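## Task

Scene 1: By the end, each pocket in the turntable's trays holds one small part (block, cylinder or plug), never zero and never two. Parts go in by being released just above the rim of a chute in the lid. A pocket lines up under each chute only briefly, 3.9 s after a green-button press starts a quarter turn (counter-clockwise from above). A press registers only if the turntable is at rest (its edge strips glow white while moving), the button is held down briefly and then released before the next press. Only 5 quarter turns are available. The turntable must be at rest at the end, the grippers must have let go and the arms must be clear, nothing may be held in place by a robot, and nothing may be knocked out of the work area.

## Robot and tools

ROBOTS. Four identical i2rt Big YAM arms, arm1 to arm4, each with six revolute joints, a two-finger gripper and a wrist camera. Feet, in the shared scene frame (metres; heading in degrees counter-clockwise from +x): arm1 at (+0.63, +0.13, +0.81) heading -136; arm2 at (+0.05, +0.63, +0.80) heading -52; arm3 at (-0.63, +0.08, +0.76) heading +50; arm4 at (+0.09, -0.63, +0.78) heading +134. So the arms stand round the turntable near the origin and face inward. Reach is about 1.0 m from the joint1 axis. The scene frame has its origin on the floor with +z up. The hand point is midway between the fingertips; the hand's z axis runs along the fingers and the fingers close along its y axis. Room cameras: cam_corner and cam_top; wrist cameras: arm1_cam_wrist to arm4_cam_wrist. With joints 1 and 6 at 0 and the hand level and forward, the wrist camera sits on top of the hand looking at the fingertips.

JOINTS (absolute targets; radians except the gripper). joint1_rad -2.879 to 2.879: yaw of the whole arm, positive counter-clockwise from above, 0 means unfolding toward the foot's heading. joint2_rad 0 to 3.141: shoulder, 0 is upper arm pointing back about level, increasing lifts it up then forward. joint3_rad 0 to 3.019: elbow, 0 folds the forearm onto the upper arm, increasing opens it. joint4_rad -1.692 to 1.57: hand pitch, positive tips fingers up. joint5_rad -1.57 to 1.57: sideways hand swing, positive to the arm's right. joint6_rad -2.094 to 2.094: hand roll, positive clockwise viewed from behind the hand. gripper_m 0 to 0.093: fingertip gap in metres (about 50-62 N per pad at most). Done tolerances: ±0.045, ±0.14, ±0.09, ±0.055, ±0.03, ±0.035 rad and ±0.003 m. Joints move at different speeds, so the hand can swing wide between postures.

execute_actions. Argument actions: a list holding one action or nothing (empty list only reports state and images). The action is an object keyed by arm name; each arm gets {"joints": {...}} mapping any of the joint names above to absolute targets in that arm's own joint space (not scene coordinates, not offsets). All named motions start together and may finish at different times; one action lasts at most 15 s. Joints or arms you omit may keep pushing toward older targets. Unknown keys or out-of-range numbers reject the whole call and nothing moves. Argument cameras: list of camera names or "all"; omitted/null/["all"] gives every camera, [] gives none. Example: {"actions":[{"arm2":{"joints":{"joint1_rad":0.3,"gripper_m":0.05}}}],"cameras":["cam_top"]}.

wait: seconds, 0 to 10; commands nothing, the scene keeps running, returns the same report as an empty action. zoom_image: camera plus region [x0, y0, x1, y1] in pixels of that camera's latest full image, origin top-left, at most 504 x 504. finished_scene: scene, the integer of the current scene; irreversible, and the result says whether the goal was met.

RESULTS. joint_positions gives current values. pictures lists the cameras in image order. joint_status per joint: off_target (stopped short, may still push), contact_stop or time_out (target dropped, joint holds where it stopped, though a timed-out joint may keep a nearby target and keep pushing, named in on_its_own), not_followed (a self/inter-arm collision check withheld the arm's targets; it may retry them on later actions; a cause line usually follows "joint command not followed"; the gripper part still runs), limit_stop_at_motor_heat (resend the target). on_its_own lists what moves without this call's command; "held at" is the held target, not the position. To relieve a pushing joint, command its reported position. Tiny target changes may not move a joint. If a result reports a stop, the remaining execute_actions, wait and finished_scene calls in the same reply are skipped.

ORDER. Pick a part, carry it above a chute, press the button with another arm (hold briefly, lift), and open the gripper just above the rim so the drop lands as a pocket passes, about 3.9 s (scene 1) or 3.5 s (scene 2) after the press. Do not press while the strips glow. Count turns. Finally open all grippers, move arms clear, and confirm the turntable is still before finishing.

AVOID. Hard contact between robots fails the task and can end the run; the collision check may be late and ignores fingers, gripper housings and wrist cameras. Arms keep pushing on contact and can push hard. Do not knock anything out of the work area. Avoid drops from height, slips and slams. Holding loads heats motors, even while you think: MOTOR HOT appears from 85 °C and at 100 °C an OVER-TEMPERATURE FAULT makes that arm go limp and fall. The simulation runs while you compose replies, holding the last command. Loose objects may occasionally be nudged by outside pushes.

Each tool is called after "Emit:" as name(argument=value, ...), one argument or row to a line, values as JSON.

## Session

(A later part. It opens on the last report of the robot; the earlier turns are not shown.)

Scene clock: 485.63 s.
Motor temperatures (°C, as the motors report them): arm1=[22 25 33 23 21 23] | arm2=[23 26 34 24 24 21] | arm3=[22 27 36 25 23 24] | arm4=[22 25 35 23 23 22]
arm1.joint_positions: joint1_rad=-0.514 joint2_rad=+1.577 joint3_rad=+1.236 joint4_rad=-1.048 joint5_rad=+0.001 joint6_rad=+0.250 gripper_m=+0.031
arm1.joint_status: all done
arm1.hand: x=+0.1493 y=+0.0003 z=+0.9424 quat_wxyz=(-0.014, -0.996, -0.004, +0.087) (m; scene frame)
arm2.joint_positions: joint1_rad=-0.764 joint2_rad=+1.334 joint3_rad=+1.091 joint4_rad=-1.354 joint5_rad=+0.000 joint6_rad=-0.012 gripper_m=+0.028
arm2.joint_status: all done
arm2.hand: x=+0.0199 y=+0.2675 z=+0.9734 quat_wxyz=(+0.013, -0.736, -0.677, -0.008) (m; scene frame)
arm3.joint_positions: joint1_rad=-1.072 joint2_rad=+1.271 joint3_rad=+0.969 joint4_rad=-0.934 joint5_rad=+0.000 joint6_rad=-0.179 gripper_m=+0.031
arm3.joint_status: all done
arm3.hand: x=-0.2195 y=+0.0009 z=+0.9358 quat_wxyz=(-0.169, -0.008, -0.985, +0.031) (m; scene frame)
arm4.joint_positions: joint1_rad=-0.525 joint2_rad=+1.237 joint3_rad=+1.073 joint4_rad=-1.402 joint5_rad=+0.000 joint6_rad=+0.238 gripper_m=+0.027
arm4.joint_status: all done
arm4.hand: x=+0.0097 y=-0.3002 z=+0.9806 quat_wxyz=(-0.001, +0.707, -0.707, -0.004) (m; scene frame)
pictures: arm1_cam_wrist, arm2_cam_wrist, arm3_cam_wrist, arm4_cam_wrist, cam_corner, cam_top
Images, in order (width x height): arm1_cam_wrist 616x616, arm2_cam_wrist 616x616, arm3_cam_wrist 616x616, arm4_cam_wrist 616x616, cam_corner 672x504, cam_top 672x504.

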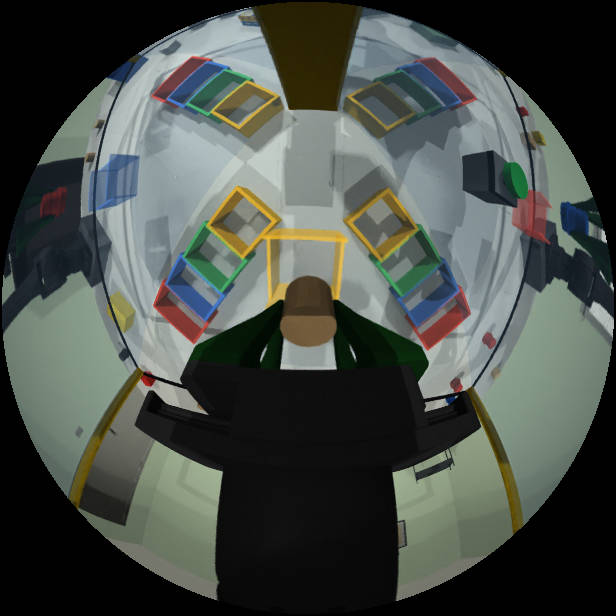

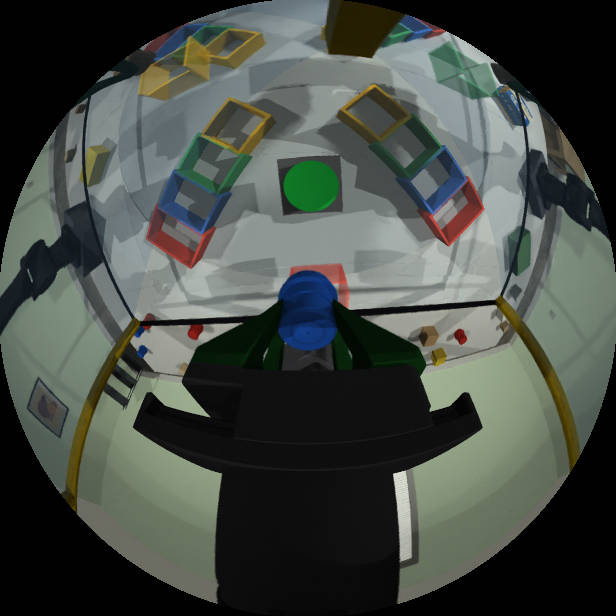

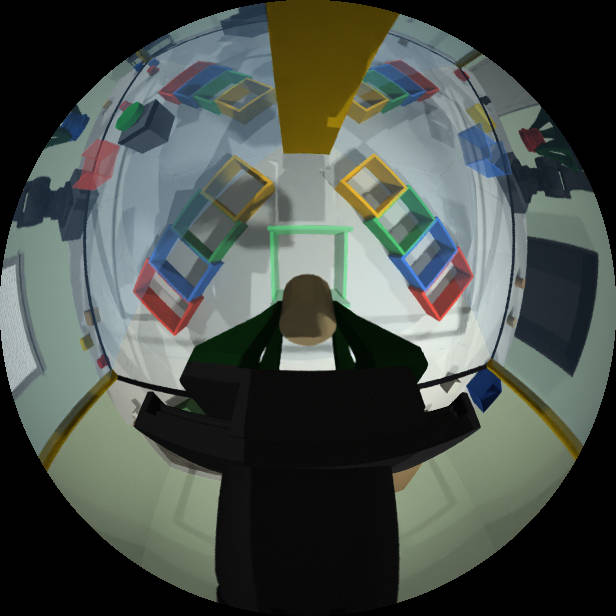

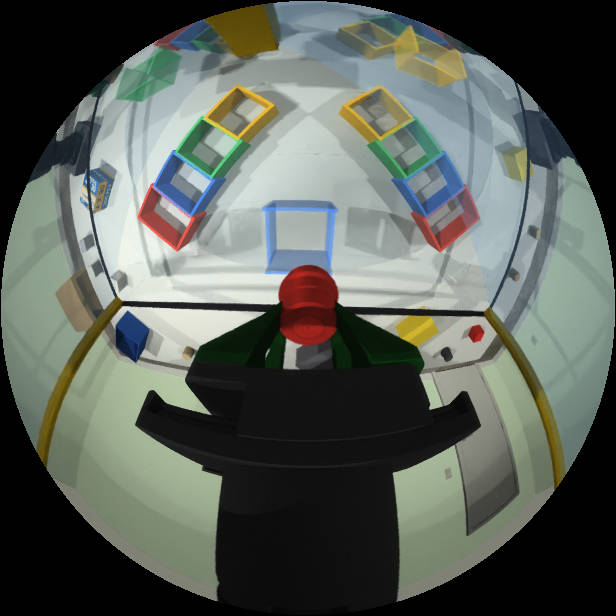

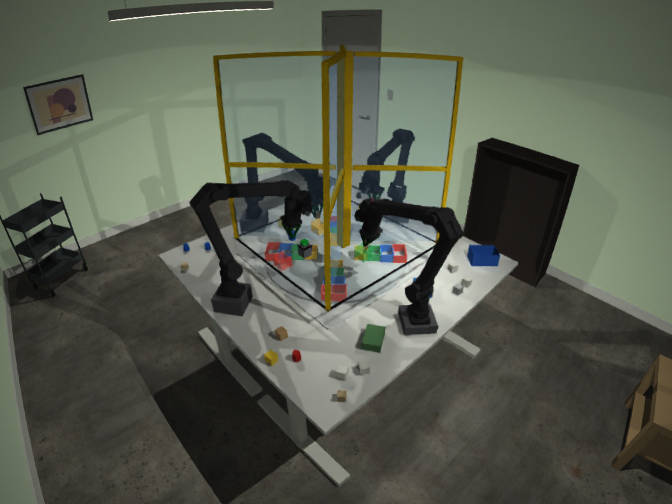

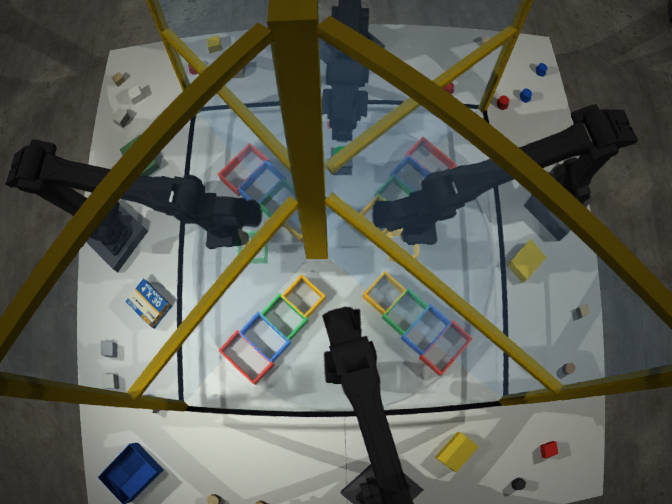

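Emit:
execute_actions(
  actions=[
    {"arm1": {"joints": {"joint1_rad": -0.500, "joint2_rad": 1.644, "joint4_rad": -1.015}}, "arm2": {"joints": {"joint2_rad": 1.462, "joint3_rad": 1.205, "joint4_rad": -1.217, "joint6_rad": 0.16}}, "arm3": {"joints": {"joint2_rad": 1.33, "joint4_rad": -0.841}}, "arm4": {"joints": {"joint1_rad": -0.505, "joint2_rad": 1.325, "joint3_rad": 0.998, "joint4_rad": -1.224}}},
  ],
  cameras=["arm1_cam_wrist", "arm2_cam_wrist", "arm3_cam_wrist", "arm4_cam_wrist", "cam_corner"],
)

Scene clock: 555.57 s.
Motor temperatures (°C, as the motors report them): arm1=[22 27 38 23 21 23] | arm2=[23 27 37 24 24 21] | arm3=[22 27 42 25 23 24] | arm4=[22 25 36 23 23 22]
arm1.joint_positions: joint1_rad=-0.514 joint2_rad=+1.635 joint3_rad=+1.236 joint4_rad=-1.025 joint5_rad=+0.001 joint6_rad=+0.250 gripper_m=+0.031
arm1.joint_status: all done
arm1.hand: x=+0.1443 y=-0.0006 z=+0.9160 quat_wxyz=(-0.010, -0.997, -0.004, +0.070) (m; scene frame)
arm2.joint_positions: joint1_rad=-0.764 joint2_rad=+1.466 joint3_rad=+1.161 joint4_rad=-1.233 joint5_rad=+0.000 joint6_rad=+0.145 gripper_m=+0.028
arm2.joint_status: all done
arm2.hand: x=+0.0141 y=+0.2090 z=+0.9501 quat_wxyz=(-0.008, -0.787, -0.617, +0.014) (m; scene frame)
arm3.joint_positions: joint1_rad=-1.072 joint2_rad=+1.332 joint3_rad=+0.969 joint4_rad=-0.856 joint5_rad=+0.000 joint6_rad=-0.179 gripper_m=+0.031
arm3.joint_status: all done
arm3.hand: x=-0.1998 y=-0.0029 z=+0.9176 quat_wxyz=(-0.178, -0.008, -0.984, +0.032) (m; scene frame)
arm4.joint_positions: joint1_rad=-0.511 joint2_rad=+1.339 joint3_rad=+0.978 joint4_rad=-1.233 joint5_rad=+0.000 joint6_rad=+0.238 gripper_m=+0.027
arm4.joint_status: all done
arm4.hand: x=+0.0015 y=-0.2891 z=+0.9123 quat_wxyz=(+0.006, +0.712, -0.702, +0.008) (m; scene frame)
pictures: arm1_cam_wrist, arm2_cam_wrist, arm3_cam_wrist, arm4_cam_wrist, cam_corner
Images, in order (width x height): arm1_cam_wrist 616x616, arm2_cam_wrist 616x616, arm3_cam_wrist 616x616, arm4_cam_wrist 616x616, cam_corner 672x504.

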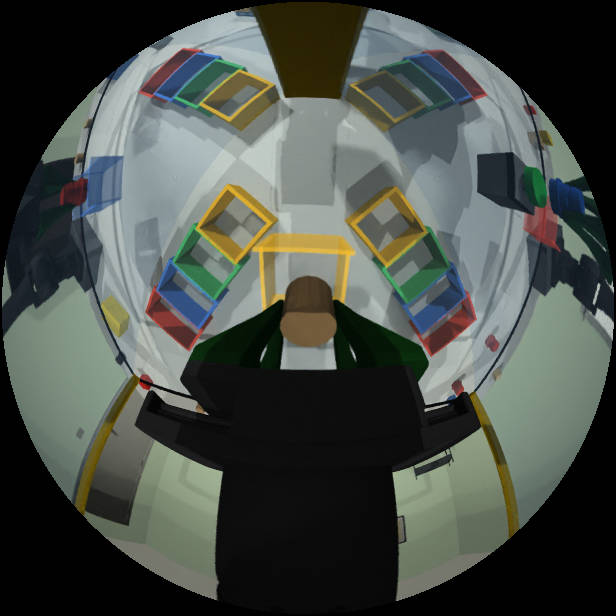

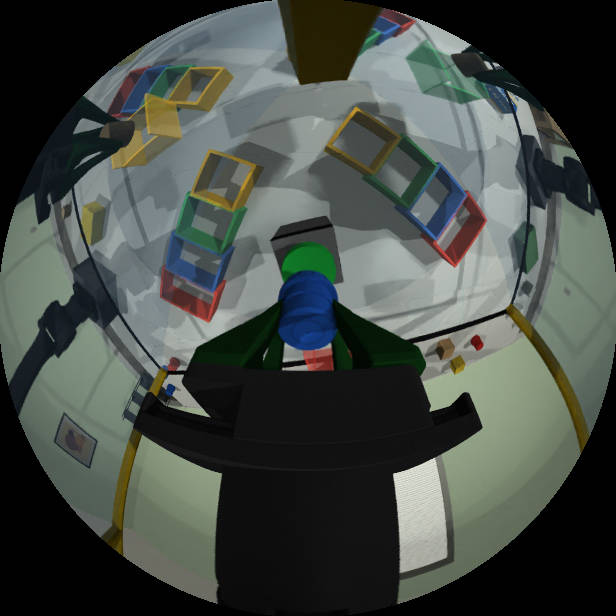

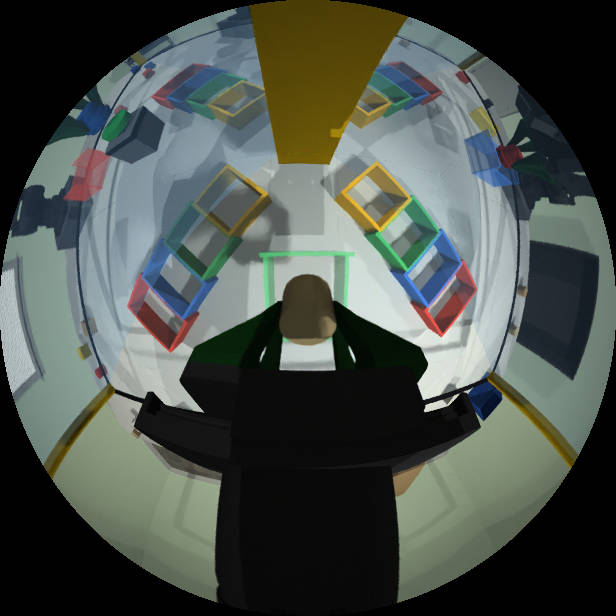

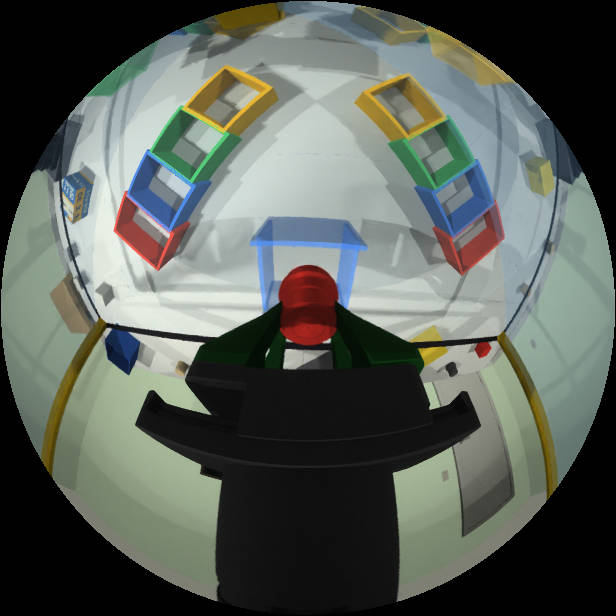

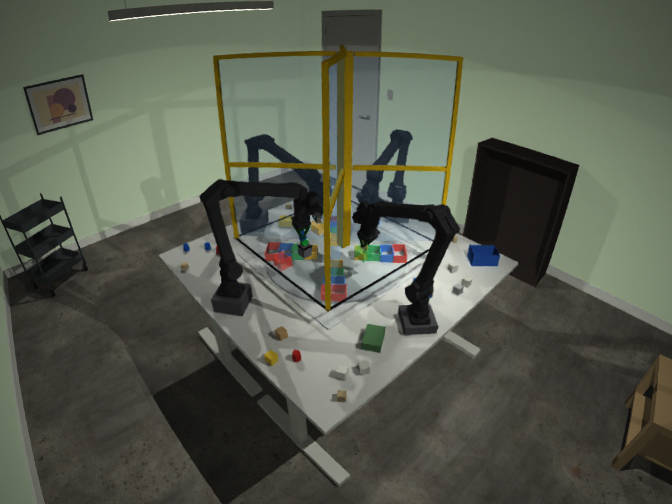

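Emit:
zoom_image(
  camera="arm2_cam_wrist",
  region=[245, 205, 371, 331],
)

Emit:
zoom_image(
  camera="arm1_cam_wrist",
  region=[470, 135, 606, 271],
)

Emit:
zoom_image(
  camera="arm4_cam_wrist",
  region=[235, 205, 381, 351],
)

Emit:
zoom_image(
  camera="arm3_cam_wrist",
  region=[440, 110, 566, 236],
)

Region (245, 205, 371, 331) of arm2_cam_wrist's 616x616 image, scaled by 4.000, with more detail than that image has.

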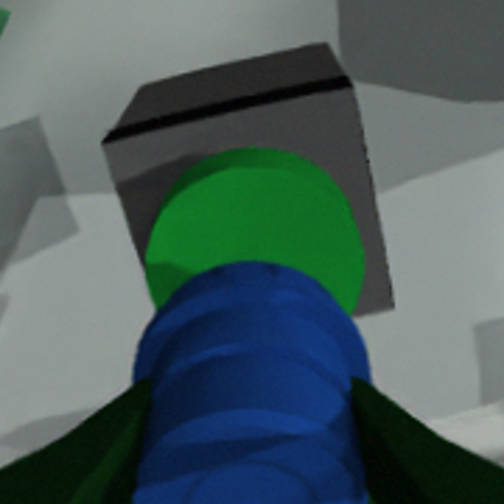

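Region (470, 135, 606, 271) of arm1_cam_wrist's 616x616 image, scaled by 3.706, with more detail than that image has.

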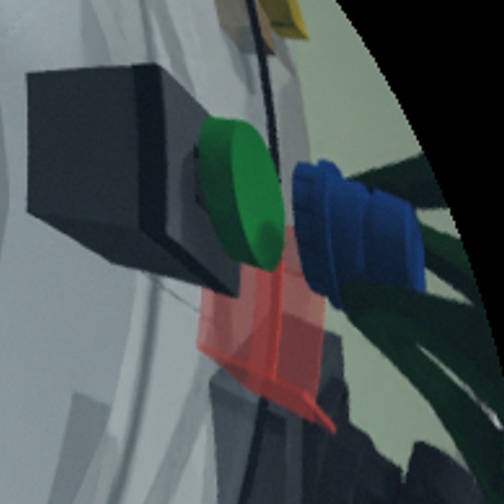

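Region (235, 205, 381, 351) of arm4_cam_wrist's 616x616 image, scaled by 3.452, with more detail than that image has.

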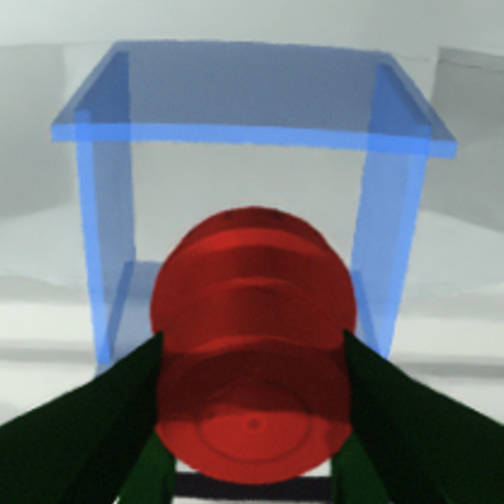

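Region (440, 110, 566, 236) of arm3_cam_wrist's 616x616 image, scaled by 4.000, with more detail than that image has.

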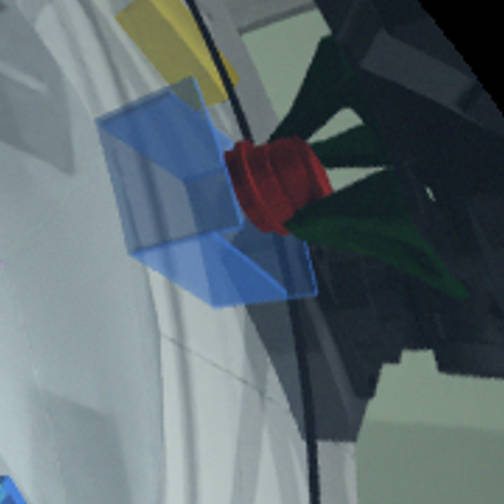

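Emit:
execute_actions(
  actions=[],
  cameras=[],
)

Emit:
execute_actions(
  actions=[
    {"arm2": {"joints": {"joint2_rad": 1.545, "joint3_rad": 1.165}}},
  ],
  cameras=["cam_top"],
)

Emit:
execute_actions(
  actions=[
    {"arm2": {"joints": {"joint2_rad": 1.167, "joint4_rad": -1.178}}},
  ],
  cameras=["cam_top"],
)

Emit:
execute_actions(
  actions=[
    {"arm2": {"joints": {"joint1_rad": -0.814, "joint3_rad": 0.802}}},
  ],
  cameras=["cam_top"],
)

Emit:
wait(
  seconds=0.8,
)

Emit:
execute_actions(
  actions=[
    {"arm4": {"joints": {"joint4_rad": -1.188}}},
  ],
  cameras=["cam_top", "arm4_cam_wrist"],
)

Scene clock: 597.53 s.
Motor temperatures (°C, as the motors report them): arm1=[22 27 38 23 21 23] | arm2=[23 28 38 24 24 21] | arm3=[22 28 43 25 23 24] | arm4=[22 26 36 23 23 22]
arm1.joint_positions: joint1_rad=-0.514 joint2_rad=+1.635 joint3_rad=+1.236 joint4_rad=-1.025 joint5_rad=+0.001 joint6_rad=+0.250 gripper_m=+0.031
arm1.joint_status: all done
arm1.hand: x=+0.1443 y=-0.0006 z=+0.9160 quat_wxyz=(-0.010, -0.997, -0.004, +0.070) (m; scene frame)
arm2.joint_positions: joint1_rad=-0.764 joint2_rad=+1.466 joint3_rad=+1.161 joint4_rad=-1.233 joint5_rad=+0.000 joint6_rad=+0.146 gripper_m=+0.028
arm2.joint_status: all done
arm2.hand: x=+0.0141 y=+0.2090 z=+0.9501 quat_wxyz=(-0.008, -0.787, -0.617, +0.014) (m; scene frame)
arm3.joint_positions: joint1_rad=-1.072 joint2_rad=+1.332 joint3_rad=+0.969 joint4_rad=-0.856 joint5_rad=+0.000 joint6_rad=-0.179 gripper_m=+0.031
arm3.joint_status: all done
arm3.hand: x=-0.1998 y=-0.0029 z=+0.9176 quat_wxyz=(-0.178, -0.008, -0.984, +0.032) (m; scene frame)
arm4.joint_positions: joint1_rad=-0.511 joint2_rad=+1.339 joint3_rad=+0.978 joint4_rad=-1.233 joint5_rad=+0.000 joint6_rad=+0.238 gripper_m=+0.027
arm4.joint_status: all done
arm4.hand: x=+0.0015 y=-0.2891 z=+0.9123 quat_wxyz=(+0.006, +0.712, -0.702, +0.008) (m; scene frame)
pictures: none
No camera images: the call's "cameras" was empty. Leave "cameras" out to get every camera's image.

Scene clock: 598.33 s.
Motor temperatures (°C, as the motors report them): arm1=[22 27 38 23 21 23] | arm2=[23 28 38 24 24 21] | arm3=[22 28 43 25 23 24] | arm4=[22 26 36 23 23 22]
arm1.joint_positions: joint1_rad=-0.514 joint2_rad=+1.635 joint3_rad=+1.236 joint4_rad=-1.025 joint5_rad=+0.001 joint6_rad=+0.250 gripper_m=+0.031
arm1.joint_status: not commanded
arm1.hand: x=+0.1443 y=-0.0006 z=+0.9160 quat_wxyz=(-0.010, -0.997, -0.004, +0.070) (m; scene frame)
arm2.joint_positions: joint1_rad=-0.764 joint2_rad=+1.520 joint3_rad=+1.164 joint4_rad=-1.231 joint5_rad=+0.000 joint6_rad=+0.146 gripper_m=+0.028
arm2.joint_status: all done
arm2.hand: x=+0.0138 y=+0.2069 z=+0.9293 quat_wxyz=(+0.010, -0.787, -0.617, -0.004) (m; scene frame)
arm3.joint_positions: joint1_rad=-1.072 joint2_rad=+1.332 joint3_rad=+0.969 joint4_rad=-0.856 joint5_rad=+0.000 joint6_rad=-0.179 gripper_m=+0.031
arm3.joint_status: not commanded
arm3.hand: x=-0.1998 y=-0.0029 z=+0.9176 quat_wxyz=(-0.178, -0.008, -0.984, +0.032) (m; scene frame)
arm4.joint_positions: joint1_rad=-0.511 joint2_rad=+1.339 joint3_rad=+0.978 joint4_rad=-1.233 joint5_rad=+0.000 joint6_rad=+0.238 gripper_m=+0.027
arm4.joint_status: not commanded
arm4.hand: x=+0.0015 y=-0.2891 z=+0.9123 quat_wxyz=(+0.006, +0.712, -0.702, +0.008) (m; scene frame)
pictures: cam_top
Images, in order (width x height): cam_top 672x504.

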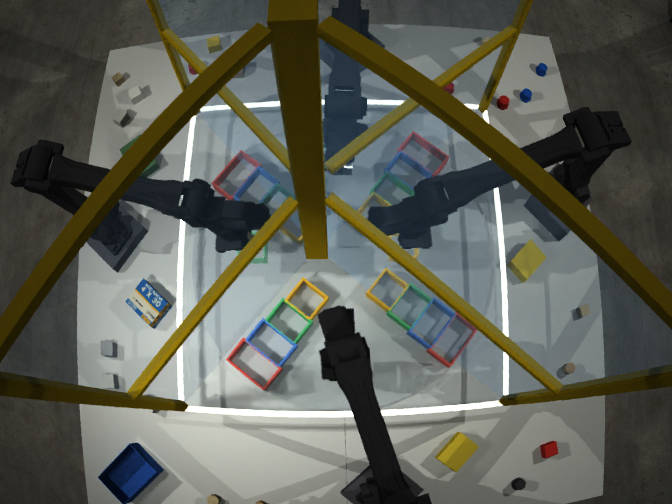

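Scene clock: 599.60 s.
Motor temperatures (°C, as the motors report them): arm1=[22 27 38 23 21 23] | arm2=[23 28 38 24 24 21] | arm3=[22 28 43 25 23 24] | arm4=[22 26 37 23 23 22]
arm1.joint_positions: joint1_rad=-0.514 joint2_rad=+1.635 joint3_rad=+1.236 joint4_rad=-1.025 joint5_rad=+0.001 joint6_rad=+0.250 gripper_m=+0.031
arm1.joint_status: not commanded
arm1.hand: x=+0.1443 y=-0.0006 z=+0.9160 quat_wxyz=(-0.010, -0.997, -0.004, +0.070) (m; scene frame)
arm2.joint_positions: joint1_rad=-0.764 joint2_rad=+1.157 joint3_rad=+1.155 joint4_rad=-1.194 joint5_rad=+0.000 joint6_rad=+0.146 gripper_m=+0.028
arm2.joint_status: all done
arm2.hand: x=+0.0170 y=+0.2269 z=+1.0714 quat_wxyz=(-0.131, -0.773, -0.607, +0.131) (m; scene frame)
arm3.joint_positions: joint1_rad=-1.072 joint2_rad=+1.332 joint3_rad=+0.969 joint4_rad=-0.856 joint5_rad=+0.000 joint6_rad=-0.179 gripper_m=+0.031
arm3.joint_status: not commanded
arm3.hand: x=-0.1998 y=-0.0029 z=+0.9176 quat_wxyz=(-0.178, -0.008, -0.984, +0.032) (m; scene frame)
arm4.joint_positions: joint1_rad=-0.511 joint2_rad=+1.339 joint3_rad=+0.978 joint4_rad=-1.233 joint5_rad=+0.000 joint6_rad=+0.238 gripper_m=+0.027
arm4.joint_status: not commanded
arm4.hand: x=+0.0015 y=-0.2891 z=+0.9123 quat_wxyz=(+0.006, +0.712, -0.702, +0.008) (m; scene frame)
pictures: cam_top
Images, in order (width x height): cam_top 672x504.

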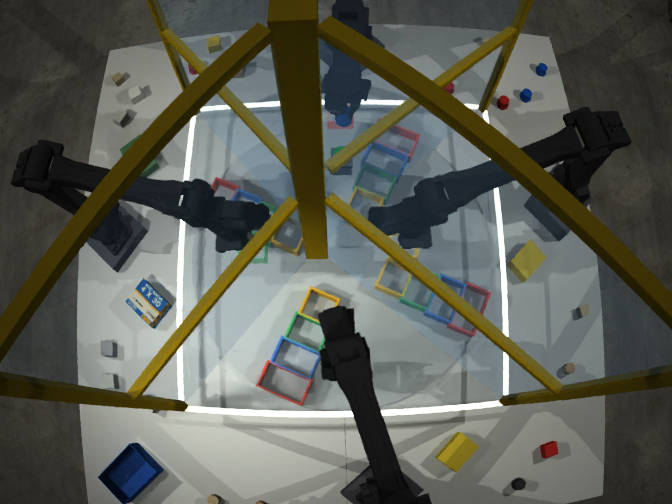

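Scene clock: 600.70 s.
Motor temperatures (°C, as the motors report them): arm1=[22 27 38 23 21 23] | arm2=[23 28 38 24 24 21] | arm3=[22 28 44 25 23 24] | arm4=[22 26 37 23 23 22]
arm1.joint_positions: joint1_rad=-0.514 joint2_rad=+1.635 joint3_rad=+1.236 joint4_rad=-1.025 joint5_rad=+0.001 joint6_rad=+0.250 gripper_m=+0.031
arm1.joint_status: not commanded
arm1.hand: x=+0.1443 y=-0.0006 z=+0.9160 quat_wxyz=(-0.010, -0.997, -0.004, +0.070) (m; scene frame)
arm2.joint_positions: joint1_rad=-0.813 joint2_rad=+1.162 joint3_rad=+0.794 joint4_rad=-1.189 joint5_rad=+0.000 joint6_rad=+0.146 gripper_m=+0.028
arm2.joint_status: all done
arm2.hand: x=+0.0119 y=+0.3394 z=+0.9183 quat_wxyz=(+0.000, -0.802, -0.597, +0.007) (m; scene frame)
arm3.joint_positions: joint1_rad=-1.072 joint2_rad=+1.332 joint3_rad=+0.969 joint4_rad=-0.856 joint5_rad=+0.000 joint6_rad=-0.179 gripper_m=+0.031
arm3.joint_status: not commanded
arm3.hand: x=-0.1998 y=-0.0029 z=+0.9176 quat_wxyz=(-0.178, -0.008, -0.984, +0.032) (m; scene frame)
arm4.joint_positions: joint1_rad=-0.511 joint2_rad=+1.339 joint3_rad=+0.978 joint4_rad=-1.233 joint5_rad=+0.000 joint6_rad=+0.238 gripper_m=+0.027
arm4.joint_status: not commanded
arm4.hand: x=+0.0015 y=-0.2891 z=+0.9123 quat_wxyz=(+0.006, +0.712, -0.702, +0.008) (m; scene frame)
pictures: cam_top
Images, in order (width x height): cam_top 672x504.

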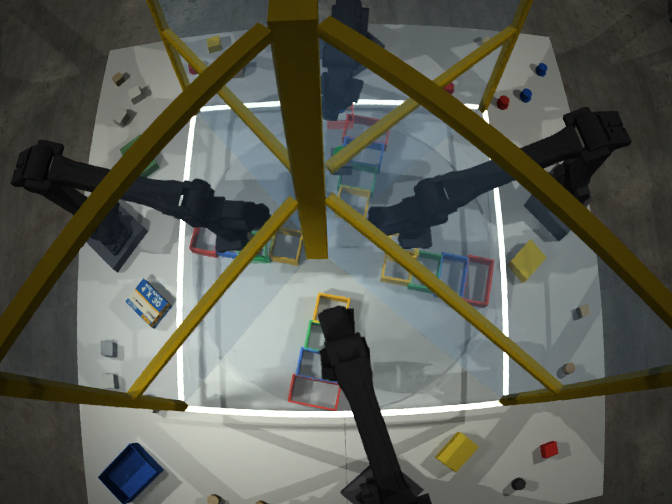

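Scene clock: 601.50 s.
Motor temperatures (°C, as the motors report them): arm1=[22 27 38 23 21 23] | arm2=[23 28 38 24 24 21] | arm3=[22 28 44 25 23 24] | arm4=[22 26 37 23 23 22]
arm1.joint_positions: joint1_rad=-0.514 joint2_rad=+1.635 joint3_rad=+1.236 joint4_rad=-1.025 joint5_rad=+0.001 joint6_rad=+0.250 gripper_m=+0.031
arm1.joint_status: not commanded
arm1.hand: x=+0.1443 y=-0.0006 z=+0.9160 quat_wxyz=(-0.010, -0.997, -0.004, +0.070) (m; scene frame)
arm2.joint_positions: joint1_rad=-0.813 joint2_rad=+1.162 joint3_rad=+0.794 joint4_rad=-1.189 joint5_rad=+0.000 joint6_rad=+0.146 gripper_m=+0.028
arm2.joint_status: all done
arm2.hand: x=+0.0119 y=+0.3394 z=+0.9183 quat_wxyz=(+0.000, -0.802, -0.597, +0.007) (m; scene frame)
arm3.joint_positions: joint1_rad=-1.072 joint2_rad=+1.332 joint3_rad=+0.969 joint4_rad=-0.856 joint5_rad=+0.000 joint6_rad=-0.179 gripper_m=+0.031
arm3.joint_status: not commanded
arm3.hand: x=-0.1998 y=-0.0029 z=+0.9176 quat_wxyz=(-0.178, -0.008, -0.984, +0.032) (m; scene frame)
arm4.joint_positions: joint1_rad=-0.511 joint2_rad=+1.339 joint3_rad=+0.978 joint4_rad=-1.233 joint5_rad=+0.000 joint6_rad=+0.238 gripper_m=+0.027
arm4.joint_status: not commanded
arm4.hand: x=+0.0015 y=-0.2891 z=+0.9123 quat_wxyz=(+0.006, +0.712, -0.702, +0.008) (m; scene frame)
wait: 0.80 s; at rest by 0.27 s
pictures: arm1_cam_wrist, arm2_cam_wrist, arm3_cam_wrist, arm4_cam_wrist, cam_corner, cam_top
Images, in order (width x height): arm1_cam_wrist 616x616, arm2_cam_wrist 616x616, arm3_cam_wrist 616x616, arm4_cam_wrist 616x616, cam_corner 672x504, cam_top 672x504.

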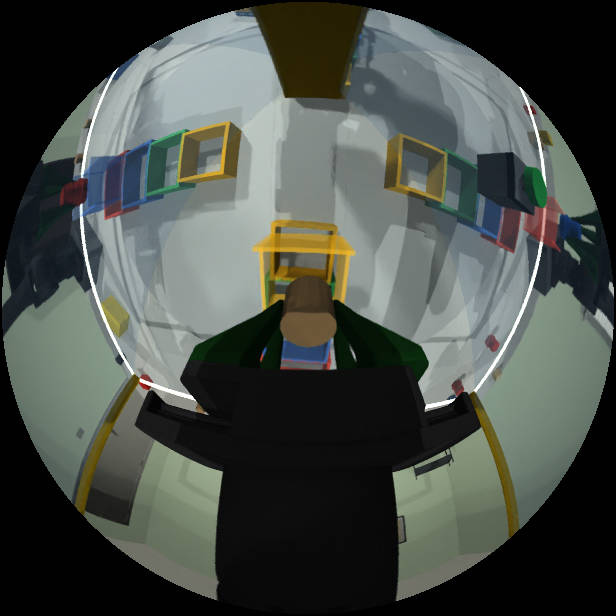

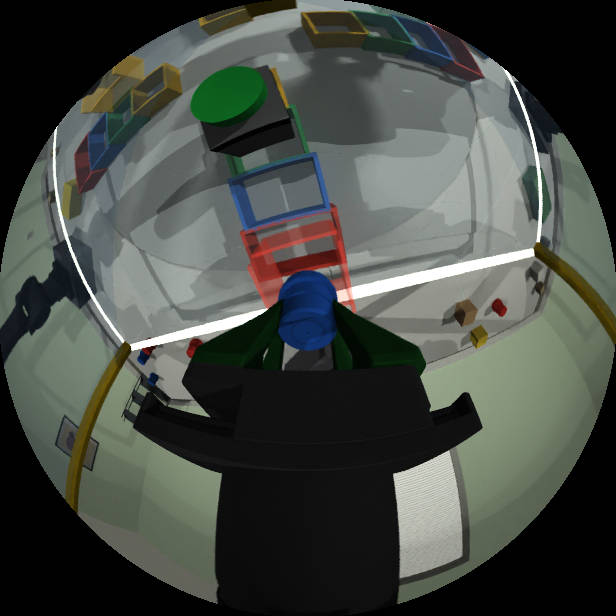

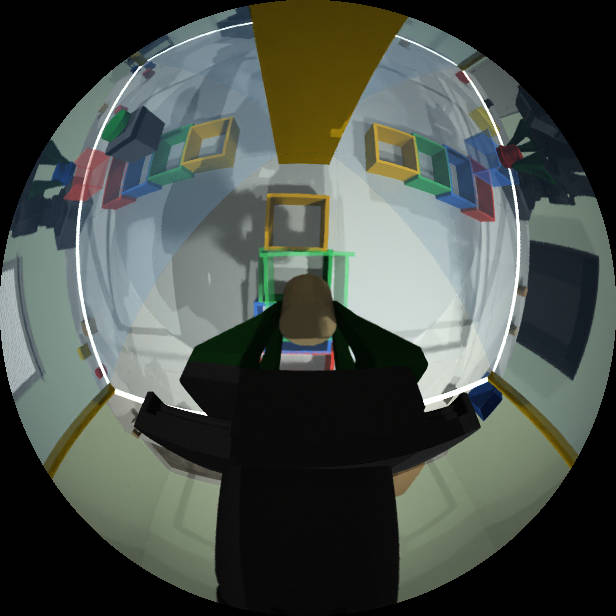

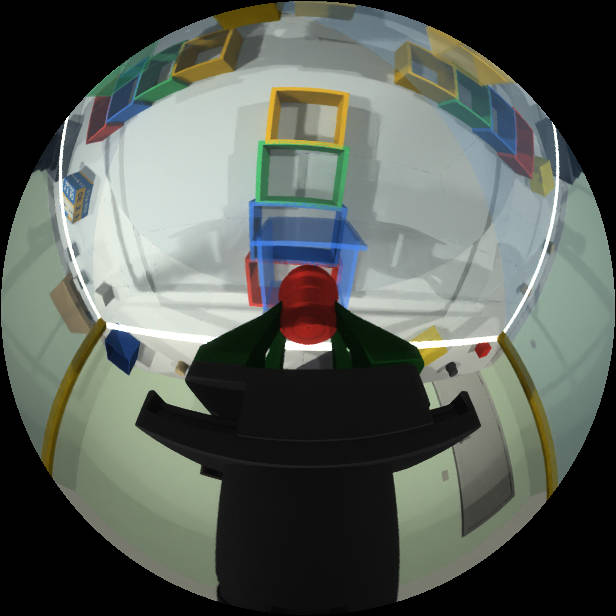

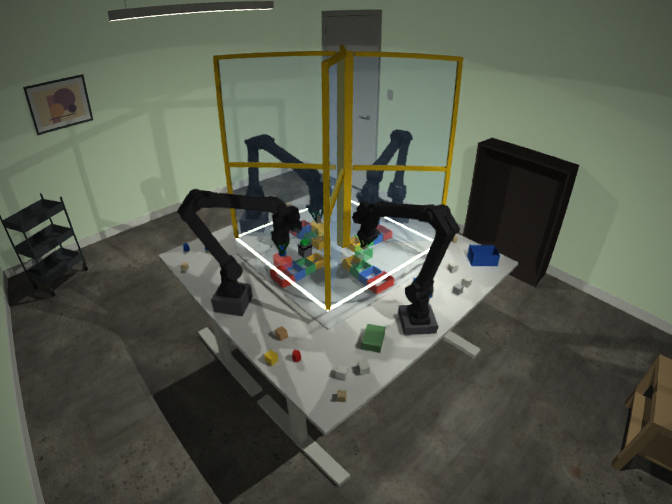

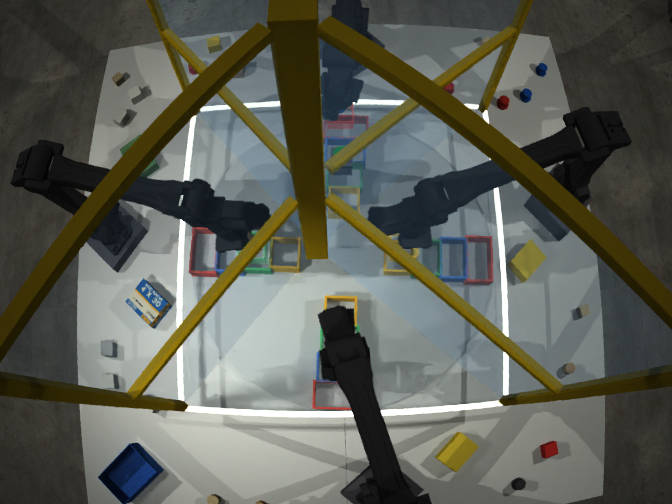

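Scene clock: 602.10 s.
Motor temperatures (°C, as the motors report them): arm1=[22 27 38 23 21 23] | arm2=[23 28 38 24 24 21] | arm3=[22 28 44 25 23 24] | arm4=[22 26 37 23 23 22]
arm1.joint_positions: joint1_rad=-0.514 joint2_rad=+1.635 joint3_rad=+1.236 joint4_rad=-1.025 joint5_rad=+0.001 joint6_rad=+0.250 gripper_m=+0.031
arm1.joint_status: not commanded
arm1.hand: x=+0.1443 y=-0.0006 z=+0.9160 quat_wxyz=(-0.010, -0.997, -0.004, +0.070) (m; scene frame)
arm2.joint_positions: joint1_rad=-0.813 joint2_rad=+1.162 joint3_rad=+0.794 joint4_rad=-1.189 joint5_rad=+0.000 joint6_rad=+0.146 gripper_m=+0.028
arm2.joint_status: not commanded
arm2.hand: x=+0.0119 y=+0.3394 z=+0.9183 quat_wxyz=(+0.000, -0.802, -0.597, +0.007) (m; scene frame)
arm3.joint_positions: joint1_rad=-1.072 joint2_rad=+1.332 joint3_rad=+0.969 joint4_rad=-0.856 joint5_rad=+0.000 joint6_rad=-0.179 gripper_m=+0.031
arm3.joint_status: not commanded
arm3.hand: x=-0.1998 y=-0.0029 z=+0.9176 quat_wxyz=(-0.178, -0.008, -0.984, +0.032) (m; scene frame)
arm4.joint_positions: joint1_rad=-0.511 joint2_rad=+1.339 joint3_rad=+0.978 joint4_rad=-1.198 joint5_rad=+0.000 joint6_rad=+0.238 gripper_m=+0.027
arm4.joint_status: all done
arm4.hand: x=-0.0007 y=-0.2806 z=+0.9123 quat_wxyz=(-0.003, +0.712, -0.702, -0.008) (m; scene frame)
pictures: arm4_cam_wrist, cam_top
Images, in order (width x height): arm4_cam_wrist 616x616, cam_top 672x504.

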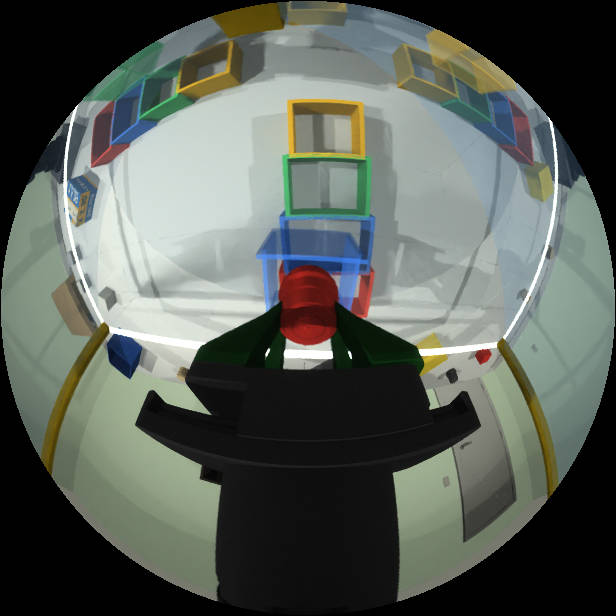

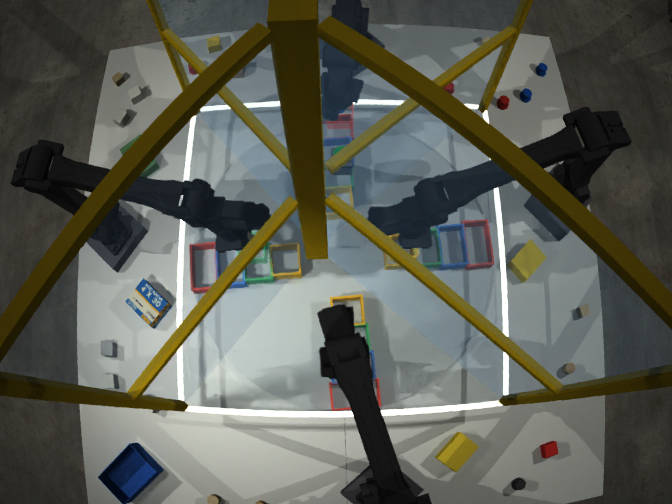

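Dry run done (turn 1 of 5 used). Key timing: with press action start = t0, pockets are centred under chutes at t0+4.21 s; A1/A2/A3 took 0.80/1.27/1.10 s, so I should wait ~0.55 s after A3 and then open.

Emit:
execute_actions(
  actions=[],
  cameras=["arm2_cam_wrist"],
)

Emit:
zoom_image(
  camera="arm2_cam_wrist",
  region=[230, 200, 398, 368],
)

Scene clock: 614.07 s.
Motor temperatures (°C, as the motors report them): arm1=[22 27 38 23 21 23] | arm2=[23 27 37 24 24 21] | arm3=[22 28 44 25 23 24] | arm4=[22 26 37 23 23 22]
arm1.joint_positions: joint1_rad=-0.514 joint2_rad=+1.635 joint3_rad=+1.236 joint4_rad=-1.025 joint5_rad=+0.001 joint6_rad=+0.250 gripper_m=+0.031
arm1.joint_status: not commanded
arm1.hand: x=+0.1443 y=-0.0006 z=+0.9160 quat_wxyz=(-0.010, -0.997, -0.004, +0.070) (m; scene frame)
arm2.joint_positions: joint1_rad=-0.813 joint2_rad=+1.162 joint3_rad=+0.794 joint4_rad=-1.189 joint5_rad=+0.000 joint6_rad=+0.146 gripper_m=+0.028
arm2.joint_status: not commanded
arm2.hand: x=+0.0119 y=+0.3394 z=+0.9183 quat_wxyz=(+0.000, -0.802, -0.597, +0.007) (m; scene frame)
arm3.joint_positions: joint1_rad=-1.072 joint2_rad=+1.332 joint3_rad=+0.969 joint4_rad=-0.856 joint5_rad=+0.000 joint6_rad=-0.179 gripper_m=+0.031
arm3.joint_status: not commanded
arm3.hand: x=-0.1998 y=-0.0029 z=+0.9176 quat_wxyz=(-0.178, -0.008, -0.984, +0.032) (m; scene frame)
arm4.joint_positions: joint1_rad=-0.511 joint2_rad=+1.339 joint3_rad=+0.978 joint4_rad=-1.198 joint5_rad=+0.000 joint6_rad=+0.238 gripper_m=+0.027
arm4.joint_status: all done
arm4.hand: x=-0.0007 y=-0.2806 z=+0.9123 quat_wxyz=(-0.003, +0.712, -0.702, -0.008) (m; scene frame)
pictures: arm2_cam_wrist
Images, in order (width x height): arm2_cam_wrist 616x616.

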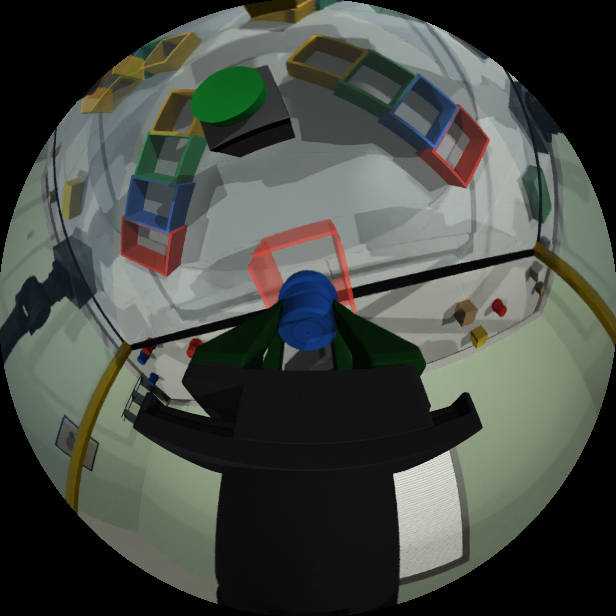

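Region (230, 200, 398, 368) of arm2_cam_wrist's 616x616 image, scaled by 3.000, with more detail than that image has.

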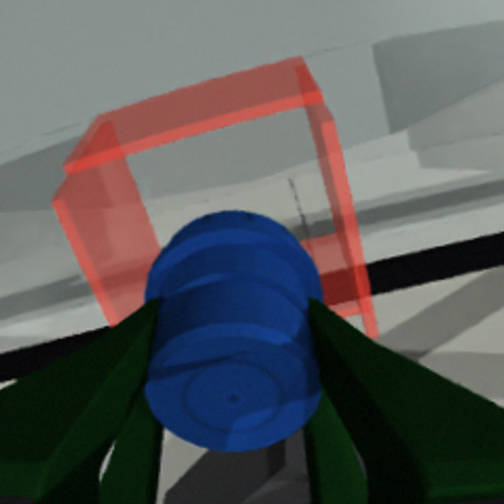

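Emit:
execute_actions(
  actions=[
    {"arm2": {"joints": {"joint1_rad": -0.760, "joint3_rad": 1.195, "joint4_rad": -1.246}}},
  ],
  cameras=[],
)

Emit:
execute_actions(
  actions=[
    {"arm2": {"joints": {"joint2_rad": 1.455}}},
  ],
  cameras=["arm2_cam_wrist"],
)

Scene clock: 635.90 s.
Motor temperatures (°C, as the motors report them): arm1=[22 28 39 23 21 23] | arm2=[23 27 36 24 24 21] | arm3=[22 28 45 25 23 24] | arm4=[22 26 37 23 23 22]
arm1.joint_positions: joint1_rad=-0.514 joint2_rad=+1.635 joint3_rad=+1.236 joint4_rad=-1.025 joint5_rad=+0.001 joint6_rad=+0.250 gripper_m=+0.031
arm1.joint_status: not commanded
arm1.hand: x=+0.1443 y=-0.0006 z=+0.9160 quat_wxyz=(-0.010, -0.997, -0.004, +0.070) (m; scene frame)
arm2.joint_positions: joint1_rad=-0.762 joint2_rad=+1.164 joint3_rad=+1.152 joint4_rad=-1.238 joint5_rad=+0.000 joint6_rad=+0.147 gripper_m=+0.028
arm2.joint_status: all done
arm2.hand: x=+0.0185 y=+0.2368 z=+1.0634 quat_wxyz=(-0.111, -0.776, -0.610, +0.112) (m; scene frame)
arm3.joint_positions: joint1_rad=-1.072 joint2_rad=+1.332 joint3_rad=+0.969 joint4_rad=-0.856 joint5_rad=+0.000 joint6_rad=-0.179 gripper_m=+0.031
arm3.joint_status: not commanded
arm3.hand: x=-0.1998 y=-0.0029 z=+0.9176 quat_wxyz=(-0.178, -0.008, -0.984, +0.032) (m; scene frame)
arm4.joint_positions: joint1_rad=-0.511 joint2_rad=+1.339 joint3_rad=+0.978 joint4_rad=-1.198 joint5_rad=+0.000 joint6_rad=+0.238 gripper_m=+0.027
arm4.joint_status: not commanded
arm4.hand: x=-0.0007 y=-0.2806 z=+0.9123 quat_wxyz=(-0.003, +0.712, -0.702, -0.008) (m; scene frame)
pictures: none
No camera images: the call's "cameras" was empty. Leave "cameras" out to get every camera's image.

Scene clock: 637.10 s.
Motor temperatures (°C, as the motors report them): arm1=[22 28 39 23 21 23] | arm2=[23 27 36 24 24 21] | arm3=[22 28 45 25 23 24] | arm4=[22 26 37 23 23 22]
arm1.joint_positions: joint1_rad=-0.514 joint2_rad=+1.635 joint3_rad=+1.236 joint4_rad=-1.025 joint5_rad=+0.001 joint6_rad=+0.250 gripper_m=+0.031
arm1.joint_status: not commanded
arm1.hand: x=+0.1443 y=-0.0006 z=+0.9160 quat_wxyz=(-0.010, -0.997, -0.004, +0.070) (m; scene frame)
arm2.joint_positions: joint1_rad=-0.762 joint2_rad=+1.474 joint3_rad=+1.152 joint4_rad=-1.238 joint5_rad=+0.000 joint6_rad=+0.147 gripper_m=+0.028
arm2.joint_status: all done
arm2.hand: x=+0.0152 y=+0.2134 z=+0.9434 quat_wxyz=(+0.000, -0.787, -0.617, +0.006) (m; scene frame)
arm3.joint_positions: joint1_rad=-1.072 joint2_rad=+1.332 joint3_rad=+0.969 joint4_rad=-0.856 joint5_rad=+0.000 joint6_rad=-0.179 gripper_m=+0.031
arm3.joint_status: not commanded
arm3.hand: x=-0.1998 y=-0.0029 z=+0.9176 quat_wxyz=(-0.178, -0.008, -0.984, +0.032) (m; scene frame)
arm4.joint_positions: joint1_rad=-0.511 joint2_rad=+1.339 joint3_rad=+0.978 joint4_rad=-1.198 joint5_rad=+0.000 joint6_rad=+0.238 gripper_m=+0.027
arm4.joint_status: not commanded
arm4.hand: x=-0.0007 y=-0.2806 z=+0.9123 quat_wxyz=(-0.003, +0.712, -0.702, -0.008) (m; scene frame)
pictures: arm2_cam_wrist
Images, in order (width x height): arm2_cam_wrist 616x616.

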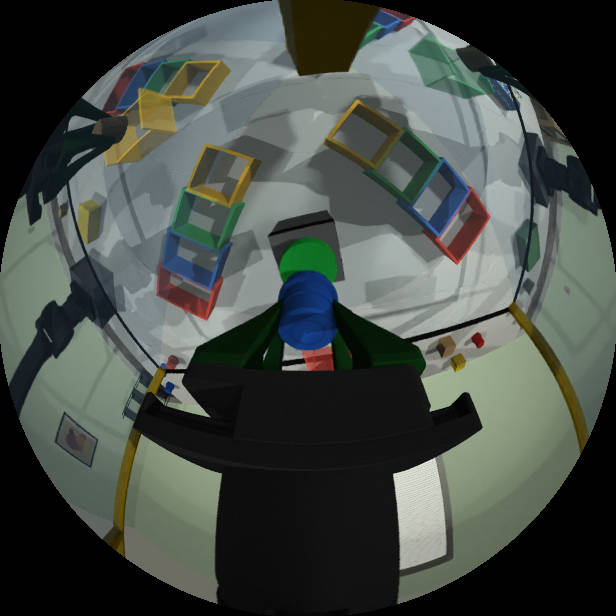

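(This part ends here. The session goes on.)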